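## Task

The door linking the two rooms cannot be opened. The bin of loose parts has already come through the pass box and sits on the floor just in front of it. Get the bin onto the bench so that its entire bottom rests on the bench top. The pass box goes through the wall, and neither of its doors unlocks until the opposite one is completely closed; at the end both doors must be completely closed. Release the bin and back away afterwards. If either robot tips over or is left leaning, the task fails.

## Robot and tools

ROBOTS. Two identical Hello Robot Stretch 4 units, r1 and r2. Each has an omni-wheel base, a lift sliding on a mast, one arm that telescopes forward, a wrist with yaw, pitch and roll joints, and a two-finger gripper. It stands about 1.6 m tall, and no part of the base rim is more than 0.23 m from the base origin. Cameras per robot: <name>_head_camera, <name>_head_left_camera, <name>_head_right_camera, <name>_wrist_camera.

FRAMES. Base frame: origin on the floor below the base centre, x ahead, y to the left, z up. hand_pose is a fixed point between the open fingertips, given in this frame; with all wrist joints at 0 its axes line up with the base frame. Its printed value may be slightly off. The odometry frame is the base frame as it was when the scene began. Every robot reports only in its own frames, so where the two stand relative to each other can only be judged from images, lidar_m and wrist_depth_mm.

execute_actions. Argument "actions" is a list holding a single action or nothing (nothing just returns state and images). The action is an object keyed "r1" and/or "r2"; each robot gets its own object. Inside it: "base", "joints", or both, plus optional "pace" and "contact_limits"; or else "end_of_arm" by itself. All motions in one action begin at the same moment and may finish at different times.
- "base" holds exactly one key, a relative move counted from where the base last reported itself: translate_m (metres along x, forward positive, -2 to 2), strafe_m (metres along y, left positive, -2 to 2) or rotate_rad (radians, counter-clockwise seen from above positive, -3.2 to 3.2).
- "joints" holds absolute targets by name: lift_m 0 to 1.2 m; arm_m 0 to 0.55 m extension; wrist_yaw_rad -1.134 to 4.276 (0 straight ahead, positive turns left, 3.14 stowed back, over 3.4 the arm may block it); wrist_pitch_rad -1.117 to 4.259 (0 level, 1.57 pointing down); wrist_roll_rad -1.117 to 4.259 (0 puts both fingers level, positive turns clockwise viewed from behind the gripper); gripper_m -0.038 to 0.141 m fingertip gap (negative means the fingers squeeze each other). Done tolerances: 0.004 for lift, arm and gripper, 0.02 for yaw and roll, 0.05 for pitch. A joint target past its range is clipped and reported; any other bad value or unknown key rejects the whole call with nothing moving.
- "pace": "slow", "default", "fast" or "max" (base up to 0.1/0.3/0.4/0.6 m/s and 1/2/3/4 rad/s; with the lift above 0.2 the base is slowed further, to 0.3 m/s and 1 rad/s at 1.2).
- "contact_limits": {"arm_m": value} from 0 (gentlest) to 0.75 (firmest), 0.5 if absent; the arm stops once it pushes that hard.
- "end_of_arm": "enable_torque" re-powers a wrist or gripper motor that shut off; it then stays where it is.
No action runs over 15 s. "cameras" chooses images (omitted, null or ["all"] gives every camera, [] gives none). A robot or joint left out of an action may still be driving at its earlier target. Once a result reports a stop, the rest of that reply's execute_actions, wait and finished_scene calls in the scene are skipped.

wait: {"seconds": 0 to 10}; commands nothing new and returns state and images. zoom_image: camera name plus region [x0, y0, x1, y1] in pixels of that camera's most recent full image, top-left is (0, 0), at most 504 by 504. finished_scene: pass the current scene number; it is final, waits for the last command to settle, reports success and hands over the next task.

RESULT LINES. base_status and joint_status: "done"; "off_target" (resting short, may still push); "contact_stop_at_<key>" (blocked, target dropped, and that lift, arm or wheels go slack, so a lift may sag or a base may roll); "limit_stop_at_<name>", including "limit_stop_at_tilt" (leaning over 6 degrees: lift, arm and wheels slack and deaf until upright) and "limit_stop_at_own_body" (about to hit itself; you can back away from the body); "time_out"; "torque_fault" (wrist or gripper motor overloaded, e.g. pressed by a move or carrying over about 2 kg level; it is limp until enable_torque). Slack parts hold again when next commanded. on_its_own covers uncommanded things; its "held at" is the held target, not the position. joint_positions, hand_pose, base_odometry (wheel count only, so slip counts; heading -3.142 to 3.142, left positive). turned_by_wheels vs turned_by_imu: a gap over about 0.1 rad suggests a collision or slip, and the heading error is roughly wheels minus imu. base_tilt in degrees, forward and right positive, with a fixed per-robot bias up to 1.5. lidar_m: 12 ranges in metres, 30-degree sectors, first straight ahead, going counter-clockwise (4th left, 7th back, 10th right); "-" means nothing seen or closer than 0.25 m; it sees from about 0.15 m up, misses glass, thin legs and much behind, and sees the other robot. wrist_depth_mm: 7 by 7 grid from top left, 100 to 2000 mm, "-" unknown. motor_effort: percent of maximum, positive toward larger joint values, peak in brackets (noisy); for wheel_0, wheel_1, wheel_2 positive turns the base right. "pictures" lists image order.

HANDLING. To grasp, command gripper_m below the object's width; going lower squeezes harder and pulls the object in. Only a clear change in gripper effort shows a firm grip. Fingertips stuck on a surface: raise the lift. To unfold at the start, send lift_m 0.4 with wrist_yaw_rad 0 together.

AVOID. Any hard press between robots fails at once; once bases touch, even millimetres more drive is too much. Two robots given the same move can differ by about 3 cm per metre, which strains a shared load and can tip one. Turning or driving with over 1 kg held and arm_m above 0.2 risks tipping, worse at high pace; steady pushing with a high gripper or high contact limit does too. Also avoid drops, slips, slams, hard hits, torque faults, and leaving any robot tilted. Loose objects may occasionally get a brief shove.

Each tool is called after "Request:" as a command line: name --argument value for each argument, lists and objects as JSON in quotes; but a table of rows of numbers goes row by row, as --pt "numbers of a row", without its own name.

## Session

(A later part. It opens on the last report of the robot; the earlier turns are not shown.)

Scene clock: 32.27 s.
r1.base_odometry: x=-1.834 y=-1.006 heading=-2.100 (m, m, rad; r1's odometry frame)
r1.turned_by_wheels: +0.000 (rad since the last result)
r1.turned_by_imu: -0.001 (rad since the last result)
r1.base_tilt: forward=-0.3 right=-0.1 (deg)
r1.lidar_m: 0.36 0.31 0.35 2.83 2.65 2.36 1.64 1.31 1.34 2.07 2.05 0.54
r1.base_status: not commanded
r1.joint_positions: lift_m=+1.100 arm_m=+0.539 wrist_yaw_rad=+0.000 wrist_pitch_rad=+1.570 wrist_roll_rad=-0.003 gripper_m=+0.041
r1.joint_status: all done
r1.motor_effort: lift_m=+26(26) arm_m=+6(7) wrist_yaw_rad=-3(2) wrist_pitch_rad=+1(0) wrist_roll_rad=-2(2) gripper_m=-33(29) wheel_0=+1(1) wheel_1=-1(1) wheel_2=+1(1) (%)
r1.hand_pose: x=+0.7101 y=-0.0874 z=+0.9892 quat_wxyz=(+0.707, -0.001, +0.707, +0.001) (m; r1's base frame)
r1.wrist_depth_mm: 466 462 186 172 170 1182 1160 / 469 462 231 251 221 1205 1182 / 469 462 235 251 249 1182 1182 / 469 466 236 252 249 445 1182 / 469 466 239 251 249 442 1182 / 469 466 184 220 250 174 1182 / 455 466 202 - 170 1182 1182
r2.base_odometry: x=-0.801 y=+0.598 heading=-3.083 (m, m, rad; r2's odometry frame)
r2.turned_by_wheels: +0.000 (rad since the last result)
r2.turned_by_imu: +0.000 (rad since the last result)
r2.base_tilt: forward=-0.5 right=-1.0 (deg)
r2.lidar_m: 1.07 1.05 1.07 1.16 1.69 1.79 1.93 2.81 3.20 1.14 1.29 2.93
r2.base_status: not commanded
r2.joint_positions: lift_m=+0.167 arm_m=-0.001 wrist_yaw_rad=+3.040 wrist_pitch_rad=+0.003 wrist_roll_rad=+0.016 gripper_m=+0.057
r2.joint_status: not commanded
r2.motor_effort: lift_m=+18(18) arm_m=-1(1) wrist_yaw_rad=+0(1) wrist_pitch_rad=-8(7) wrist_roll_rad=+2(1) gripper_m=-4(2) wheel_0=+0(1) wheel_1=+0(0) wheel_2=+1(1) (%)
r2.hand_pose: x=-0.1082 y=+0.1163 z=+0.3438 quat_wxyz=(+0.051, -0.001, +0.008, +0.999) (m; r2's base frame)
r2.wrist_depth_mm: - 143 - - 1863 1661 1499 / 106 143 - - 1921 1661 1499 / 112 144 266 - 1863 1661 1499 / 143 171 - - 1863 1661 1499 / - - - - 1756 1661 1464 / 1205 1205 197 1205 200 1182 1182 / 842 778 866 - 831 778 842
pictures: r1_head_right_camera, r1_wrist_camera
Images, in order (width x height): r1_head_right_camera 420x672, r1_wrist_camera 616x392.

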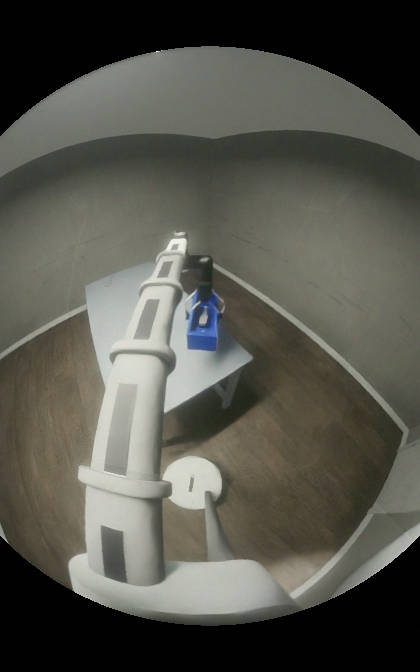

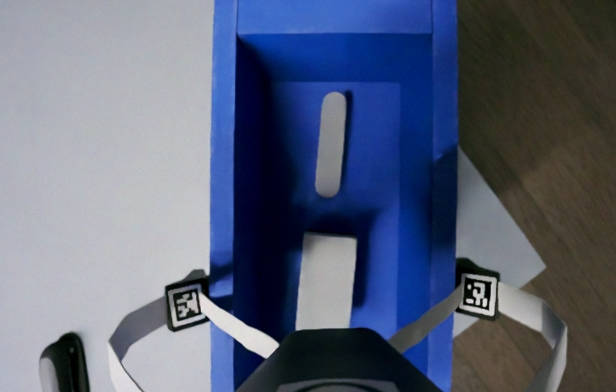

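Margin is slim; turn a bit left. Lower about 0.18.

Request:
execute_actions --actions '[{"r1":{"base":{"rotate_rad":0.13},"joints":{"lift_m":0.915},"pace":"slow"}}]' --cameras '["r1_wrist_camera"]'

Request:
execute_actions --actions '[{"r1":{"joints":{"gripper_m":0.14},"pace":"slow"}}]' --cameras '[]'

Request:
execute_actions --actions '[{"r1":{"joints":{"lift_m":1.05},"pace":"fast"}}]' --cameras '[]'

Request:
execute_actions --actions '[{"r1":{"base":{"translate_m":-0.3},"joints":{"arm_m":0},"pace":"fast"}}]' --cameras '["r1_head_camera"]'

Request:
execute_actions --actions '[{"r1":{"base":{"rotate_rad":-2.6},"joints":{"lift_m":0.6},"pace":"fast"}}]' --cameras '["r1_head_camera"]'

Scene clock: 36.07 s.
r1.base_odometry: x=-1.834 y=-1.006 heading=-1.970 (m, m, rad; r1's odometry frame)
r1.turned_by_wheels: +0.130 (rad since the last result)
r1.turned_by_imu: +0.128 (rad since the last result)
r1.base_tilt: forward=-0.2 right=-0.1 (deg)
r1.lidar_m: 0.34 0.33 2.87 2.70 2.63 2.11 1.59 1.30 1.64 2.12 2.05 0.46
r1.base_status: done
r1.joint_positions: lift_m=+0.915 arm_m=+0.539 wrist_yaw_rad=+0.000 wrist_pitch_rad=+1.570 wrist_roll_rad=-0.003 gripper_m=+0.041
r1.joint_status: all done
r1.motor_effort: lift_m=+18(28) arm_m=+6(6) wrist_yaw_rad=-2(2) wrist_pitch_rad=+0(1) wrist_roll_rad=-2(2) gripper_m=-35(34) wheel_0=-1(5) wheel_1=+0(1) wheel_2=+1(4) (%)
r1.hand_pose: x=+0.7100 y=-0.0874 z=+0.8049 quat_wxyz=(+0.707, -0.001, +0.707, +0.001) (m; r1's base frame)
r1.wrist_depth_mm: 277 273 186 172 170 259 258 / 276 274 231 250 221 260 259 / 277 274 235 252 249 260 258 / 278 274 237 251 249 262 259 / 278 276 238 251 249 260 260 / 279 276 183 220 250 174 260 / 281 276 202 - 170 264 -
r2.base_odometry: x=-0.801 y=+0.598 heading=-3.083 (m, m, rad; r2's odometry frame)
r2.turned_by_wheels: +0.000 (rad since the last result)
r2.turned_by_imu: -0.001 (rad since the last result)
r2.base_tilt: forward=-0.5 right=-1.0 (deg)
r2.lidar_m: 1.07 1.03 1.07 1.16 1.71 1.79 1.91 2.82 3.19 1.14 1.30 2.92
r2.base_status: not commanded
r2.joint_positions: lift_m=+0.167 arm_m=-0.001 wrist_yaw_rad=+3.040 wrist_pitch_rad=+0.003 wrist_roll_rad=+0.016 gripper_m=+0.057
r2.joint_status: not commanded
r2.motor_effort: lift_m=+18(18) arm_m=-1(1) wrist_yaw_rad=-2(2) wrist_pitch_rad=-6(5) wrist_roll_rad=-1(1) gripper_m=-5(3) wheel_0=+0(0) wheel_1=+0(0) wheel_2=+1(1) (%)
r2.hand_pose: x=-0.1082 y=+0.1163 z=+0.3438 quat_wxyz=(+0.051, -0.001, +0.008, +0.999) (m; r2's base frame)
r2.wrist_depth_mm: - 143 - - 1808 1618 1499 / 106 144 - - 1863 1661 1464 / 112 144 264 - 1863 1618 1499 / 142 171 - - 1808 1618 1537 / - - - - 1808 1618 1499 / 1182 1205 198 1229 200 1160 1182 / 831 778 866 - 809 768 831
pictures: r1_wrist_camera
Images, in order (width x height): r1_wrist_camera 616x392.

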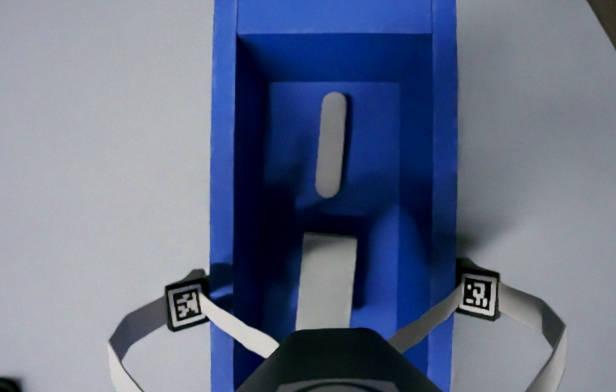

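Scene clock: 40.47 s.
r1.base_odometry: x=-1.835 y=-1.006 heading=-1.971 (m, m, rad; r1's odometry frame)
r1.turned_by_wheels: +0.000 (rad since the last result)
r1.turned_by_imu: -0.002 (rad since the last result)
r1.base_tilt: forward=-0.2 right=-0.1 (deg)
r1.lidar_m: 0.34 0.34 2.90 2.71 2.65 2.11 1.60 1.29 1.66 2.10 2.04 0.46
r1.base_status: not commanded
r1.joint_positions: lift_m=+0.915 arm_m=+0.539 wrist_yaw_rad=-0.001 wrist_pitch_rad=+1.571 wrist_roll_rad=-0.003 gripper_m=+0.140
r1.joint_status: all done
r1.motor_effort: lift_m=+15(18) arm_m=+6(6) wrist_yaw_rad=+0(2) wrist_pitch_rad=-1(14) wrist_roll_rad=-3(1) gripper_m=+0(31) wheel_0=-3(3) wheel_1=-1(1) wheel_2=-1(1) (%)
r1.hand_pose: x=+0.7097 y=-0.0874 z=+0.8052 quat_wxyz=(+0.707, -0.001, +0.707, +0.001) (m; r1's base frame)
r1.wrist_depth_mm: 283 281 189 186 183 268 266 / 283 281 247 249 209 270 266 / 283 281 249 265 247 268 267 / 285 282 252 265 246 268 266 / 285 281 220 264 243 267 267 / 285 282 193 233 183 268 267 / 285 282 254 - 183 270 267
r2.base_odometry: x=-0.801 y=+0.598 heading=-3.083 (m, m, rad; r2's odometry frame)
r2.turned_by_wheels: +0.000 (rad since the last result)
r2.turned_by_imu: -0.001 (rad since the last result)
r2.base_tilt: forward=-0.6 right=-1.0 (deg)
r2.lidar_m: 1.05 1.04 1.07 1.16 1.71 1.77 1.90 2.83 3.21 1.14 1.29 2.93
r2.base_status: not commanded
r2.joint_positions: lift_m=+0.167 arm_m=-0.001 wrist_yaw_rad=+3.040 wrist_pitch_rad=+0.003 wrist_roll_rad=+0.016 gripper_m=+0.057
r2.joint_status: not commanded
r2.motor_effort: lift_m=+18(18) arm_m=-1(1) wrist_yaw_rad=-1(2) wrist_pitch_rad=-6(7) wrist_roll_rad=+0(1) gripper_m=-4(3) wheel_0=+0(0) wheel_1=+0(0) wheel_2=+1(2) (%)
r2.hand_pose: x=-0.1082 y=+0.1163 z=+0.3438 quat_wxyz=(+0.051, -0.001, +0.008, +0.999) (m; r2's base frame)
r2.wrist_depth_mm: - 143 - - 1808 1618 1499 / 106 143 - - 1808 1618 1499 / 111 144 265 - 1863 1661 1499 / 143 170 - - 1808 1661 1537 / - - - - 1756 1618 1499 / 1182 1182 198 1205 200 1160 1160 / 842 768 854 - 831 768 831
pictures: none
No camera images: the call's "cameras" was empty. Leave "cameras" out to get every camera's image.

Scene clock: 41.80 s.
r1.base_odometry: x=-1.835 y=-1.006 heading=-1.971 (m, m, rad; r1's odometry frame)
r1.turned_by_wheels: +0.000 (rad since the last result)
r1.turned_by_imu: +0.000 (rad since the last result)
r1.base_tilt: forward=-0.2 right=-0.1 (deg)
r1.lidar_m: 0.34 0.31 2.90 2.70 2.62 2.11 1.58 1.30 1.65 2.11 2.06 0.46
r1.base_status: not commanded
r1.joint_positions: lift_m=+1.050 arm_m=+0.539 wrist_yaw_rad=+0.000 wrist_pitch_rad=+1.570 wrist_roll_rad=-0.003 gripper_m=+0.140
r1.joint_status: all done
r1.motor_effort: lift_m=+25(28) arm_m=+6(6) wrist_yaw_rad=-1(1) wrist_pitch_rad=+1(5) wrist_roll_rad=-2(2) gripper_m=+0(0) wheel_0=-2(3) wheel_1=+0(1) wheel_2=+0(1) (%)
r1.hand_pose: x=+0.7100 y=-0.0874 z=+0.9394 quat_wxyz=(+0.707, -0.001, +0.707, +0.001) (m; r1's base frame)
r1.wrist_depth_mm: 415 410 407 402 397 759 1118 / 418 413 407 324 397 392 1118 / 418 413 407 382 389 394 1118 / 421 415 410 392 392 397 392 / 421 415 407 384 392 394 392 / 421 418 407 384 382 394 394 / 424 415 413 - 399 399 394
r2.base_odometry: x=-0.801 y=+0.598 heading=-3.083 (m, m, rad; r2's odometry frame)
r2.turned_by_wheels: +0.000 (rad since the last result)
r2.turned_by_imu: +0.000 (rad since the last result)
r2.base_tilt: forward=-0.4 right=-1.0 (deg)
r2.lidar_m: 1.08 1.05 1.08 1.16 1.72 1.77 1.93 2.86 3.21 1.15 1.30 2.93
r2.base_status: not commanded
r2.joint_positions: lift_m=+0.167 arm_m=-0.001 wrist_yaw_rad=+3.040 wrist_pitch_rad=+0.003 wrist_roll_rad=+0.016 gripper_m=+0.057
r2.joint_status: not commanded
r2.motor_effort: lift_m=+18(18) arm_m=-1(1) wrist_yaw_rad=-1(1) wrist_pitch_rad=-7(5) wrist_roll_rad=-1(0) gripper_m=-6(4) wheel_0=-1(0) wheel_1=+0(0) wheel_2=+1(1) (%)
r2.hand_pose: x=-0.1082 y=+0.1163 z=+0.3438 quat_wxyz=(+0.051, -0.001, +0.008, +0.999) (m; r2's base frame)
r2.wrist_depth_mm: - 143 - - 1863 1661 1464 / 106 144 - - 1808 1618 1499 / 112 144 264 - 1921 1661 1499 / 142 171 - - 1921 1661 1537 / - - - - 1756 1618 1499 / 1160 1205 198 1205 200 1182 1182 / 831 768 854 - 842 778 820
pictures: none
No camera images: the call's "cameras" was empty. Leave "cameras" out to get every camera's image.

Scene clock: 44.13 s.
r1.base_odometry: x=-1.718 y=-0.730 heading=-1.971 (m, m, rad; r1's odometry frame)
r1.turned_by_wheels: +0.000 (rad since the last result)
r1.turned_by_imu: +0.000 (rad since the last result)
r1.base_tilt: forward=-0.3 right=-0.1 (deg)
r1.lidar_m: 0.62 0.60 3.17 2.56 2.51 1.73 1.32 1.05 1.11 1.97 2.19 0.82
r1.base_status: done
r1.joint_positions: lift_m=+1.050 arm_m=+0.001 wrist_yaw_rad=+0.000 wrist_pitch_rad=+1.570 wrist_roll_rad=-0.003 gripper_m=+0.140
r1.joint_status: all done
r1.motor_effort: lift_m=+24(25) arm_m=-6(7) wrist_yaw_rad=-1(0) wrist_pitch_rad=-1(1) wrist_roll_rad=-2(2) gripper_m=+0(1) wheel_0=+1(6) wheel_1=+0(7) wheel_2=+0(12) (%)
r1.hand_pose: x=+0.1721 y=-0.0874 z=+0.9394 quat_wxyz=(+0.707, -0.001, +0.707, +0.001) (m; r1's base frame)
r1.wrist_depth_mm: 1205 1182 1182 1160 1160 1138 1138 / 1205 1182 1160 1160 1160 1138 1118 / 1205 1182 1205 1160 1138 1138 1138 / 1229 1182 1182 1160 1160 1138 1138 / 1229 1205 976 946 1138 1138 1160 / 1205 1205 976 960 960 1118 1138 / 1229 1229 1205 - 1160 1160 1160
r2.base_odometry: x=-0.801 y=+0.598 heading=-3.083 (m, m, rad; r2's odometry frame)
r2.turned_by_wheels: +0.000 (rad since the last result)
r2.turned_by_imu: -0.001 (rad since the last result)
r2.base_tilt: forward=-0.5 right=-1.0 (deg)
r2.lidar_m: 1.06 1.06 1.06 1.14 1.68 1.77 1.92 2.82 3.20 1.15 1.31 2.92
r2.base_status: not commanded
r2.joint_positions: lift_m=+0.167 arm_m=-0.001 wrist_yaw_rad=+3.040 wrist_pitch_rad=+0.003 wrist_roll_rad=+0.016 gripper_m=+0.057
r2.joint_status: not commanded
r2.motor_effort: lift_m=+18(18) arm_m=-1(1) wrist_yaw_rad=-1(2) wrist_pitch_rad=-6(6) wrist_roll_rad=+0(0) gripper_m=-3(4) wheel_0=+0(0) wheel_1=+0(0) wheel_2=+1(1) (%)
r2.hand_pose: x=-0.1082 y=+0.1163 z=+0.3438 quat_wxyz=(+0.051, -0.001, +0.008, +0.999) (m; r2's base frame)
r2.wrist_depth_mm: - 143 - - 1863 1661 1499 / 106 143 - - 1921 1661 1499 / 112 144 265 - 1863 1661 1499 / 143 171 - - 1808 1661 1464 / - - - - 1808 1618 1537 / 1182 1205 196 1229 200 1160 1182 / 842 778 854 - 820 778 831
pictures: r1_head_camera
Images, in order (width x height): r1_head_camera 420x560.

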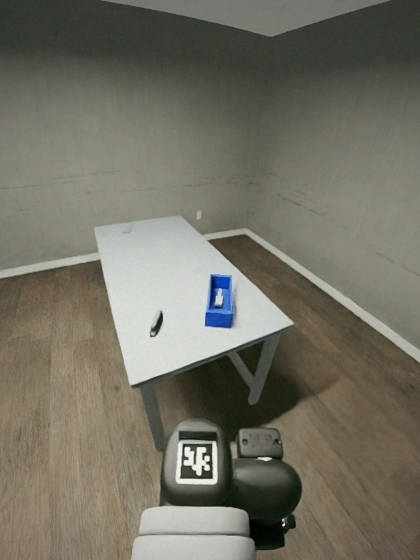

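Scene clock: 47.20 s.
r1.base_odometry: x=-1.718 y=-0.730 heading=+1.713 (m, m, rad; r1's odometry frame)
r1.turned_by_wheels: -2.600 (rad since the last result)
r1.turned_by_imu: -2.583 (rad since the last result)
r1.base_tilt: forward=-0.2 right=-0.1 (deg)
r1.lidar_m: 1.03 1.10 2.01 2.19 0.80 0.62 0.61 3.19 2.55 2.49 1.68 1.32
r1.base_status: done
r1.joint_positions: lift_m=+0.600 arm_m=+0.001 wrist_yaw_rad=+0.000 wrist_pitch_rad=+1.570 wrist_roll_rad=-0.003 gripper_m=+0.140
r1.joint_status: all done
r1.motor_effort: lift_m=+16(23) arm_m=-6(6) wrist_yaw_rad=-1(0) wrist_pitch_rad=+0(0) wrist_roll_rad=-2(2) gripper_m=+1(1) wheel_0=+0(4) wheel_1=+1(5) wheel_2=+0(5) (%)
r1.hand_pose: x=+0.1722 y=-0.0874 z=+0.4901 quat_wxyz=(+0.707, -0.001, +0.707, +0.001) (m; r1's base frame)
r1.wrist_depth_mm: 741 732 732 715 707 691 691 / 750 732 723 715 707 699 699 / 750 732 723 715 707 699 691 / 741 741 723 723 715 699 699 / 741 741 512 508 707 699 699 / 750 741 508 504 504 707 699 / 750 741 512 - 723 707 699
r2.base_odometry: x=-0.801 y=+0.598 heading=-3.083 (m, m, rad; r2's odometry frame)
r2.turned_by_wheels: +0.000 (rad since the last result)
r2.turned_by_imu: -0.001 (rad since the last result)
r2.base_tilt: forward=-0.5 right=-1.0 (deg)
r2.lidar_m: 1.08 1.05 1.06 1.17 1.70 1.78 1.92 2.80 3.20 1.15 1.29 2.93
r2.base_status: not commanded
r2.joint_positions: lift_m=+0.167 arm_m=-0.001 wrist_yaw_rad=+3.040 wrist_pitch_rad=+0.003 wrist_roll_rad=+0.016 gripper_m=+0.057
r2.joint_status: not commanded
r2.motor_effort: lift_m=+18(18) arm_m=-1(1) wrist_yaw_rad=-2(2) wrist_pitch_rad=-7(5) wrist_roll_rad=+1(1) gripper_m=-5(4) wheel_0=+0(0) wheel_1=+0(0) wheel_2=+1(1) (%)
r2.hand_pose: x=-0.1082 y=+0.1163 z=+0.3438 quat_wxyz=(+0.051, -0.001, +0.008, +0.999) (m; r2's base frame)
r2.wrist_depth_mm: - 143 - - 1808 1618 1499 / 106 143 - - 1808 1661 1464 / 111 144 265 - 1863 1661 1499 / 143 171 - - 1863 1661 1499 / - - - - 1808 1661 1499 / 1182 1205 196 1205 200 1182 1182 / 842 778 866 - 831 768 831
pictures: r1_head_camera
Images, in order (width x height): r1_head_camera 420x560.

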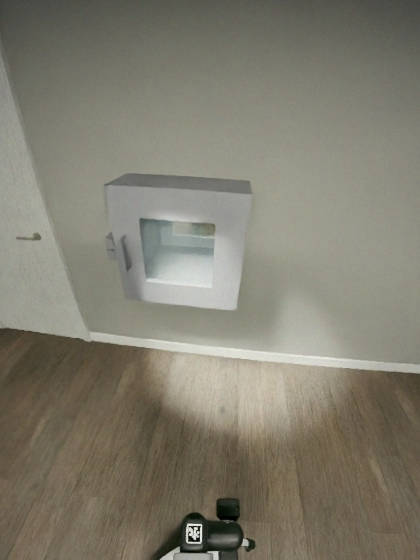

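Request:
finished_scene --scene 1

The scene is finished: the task was done.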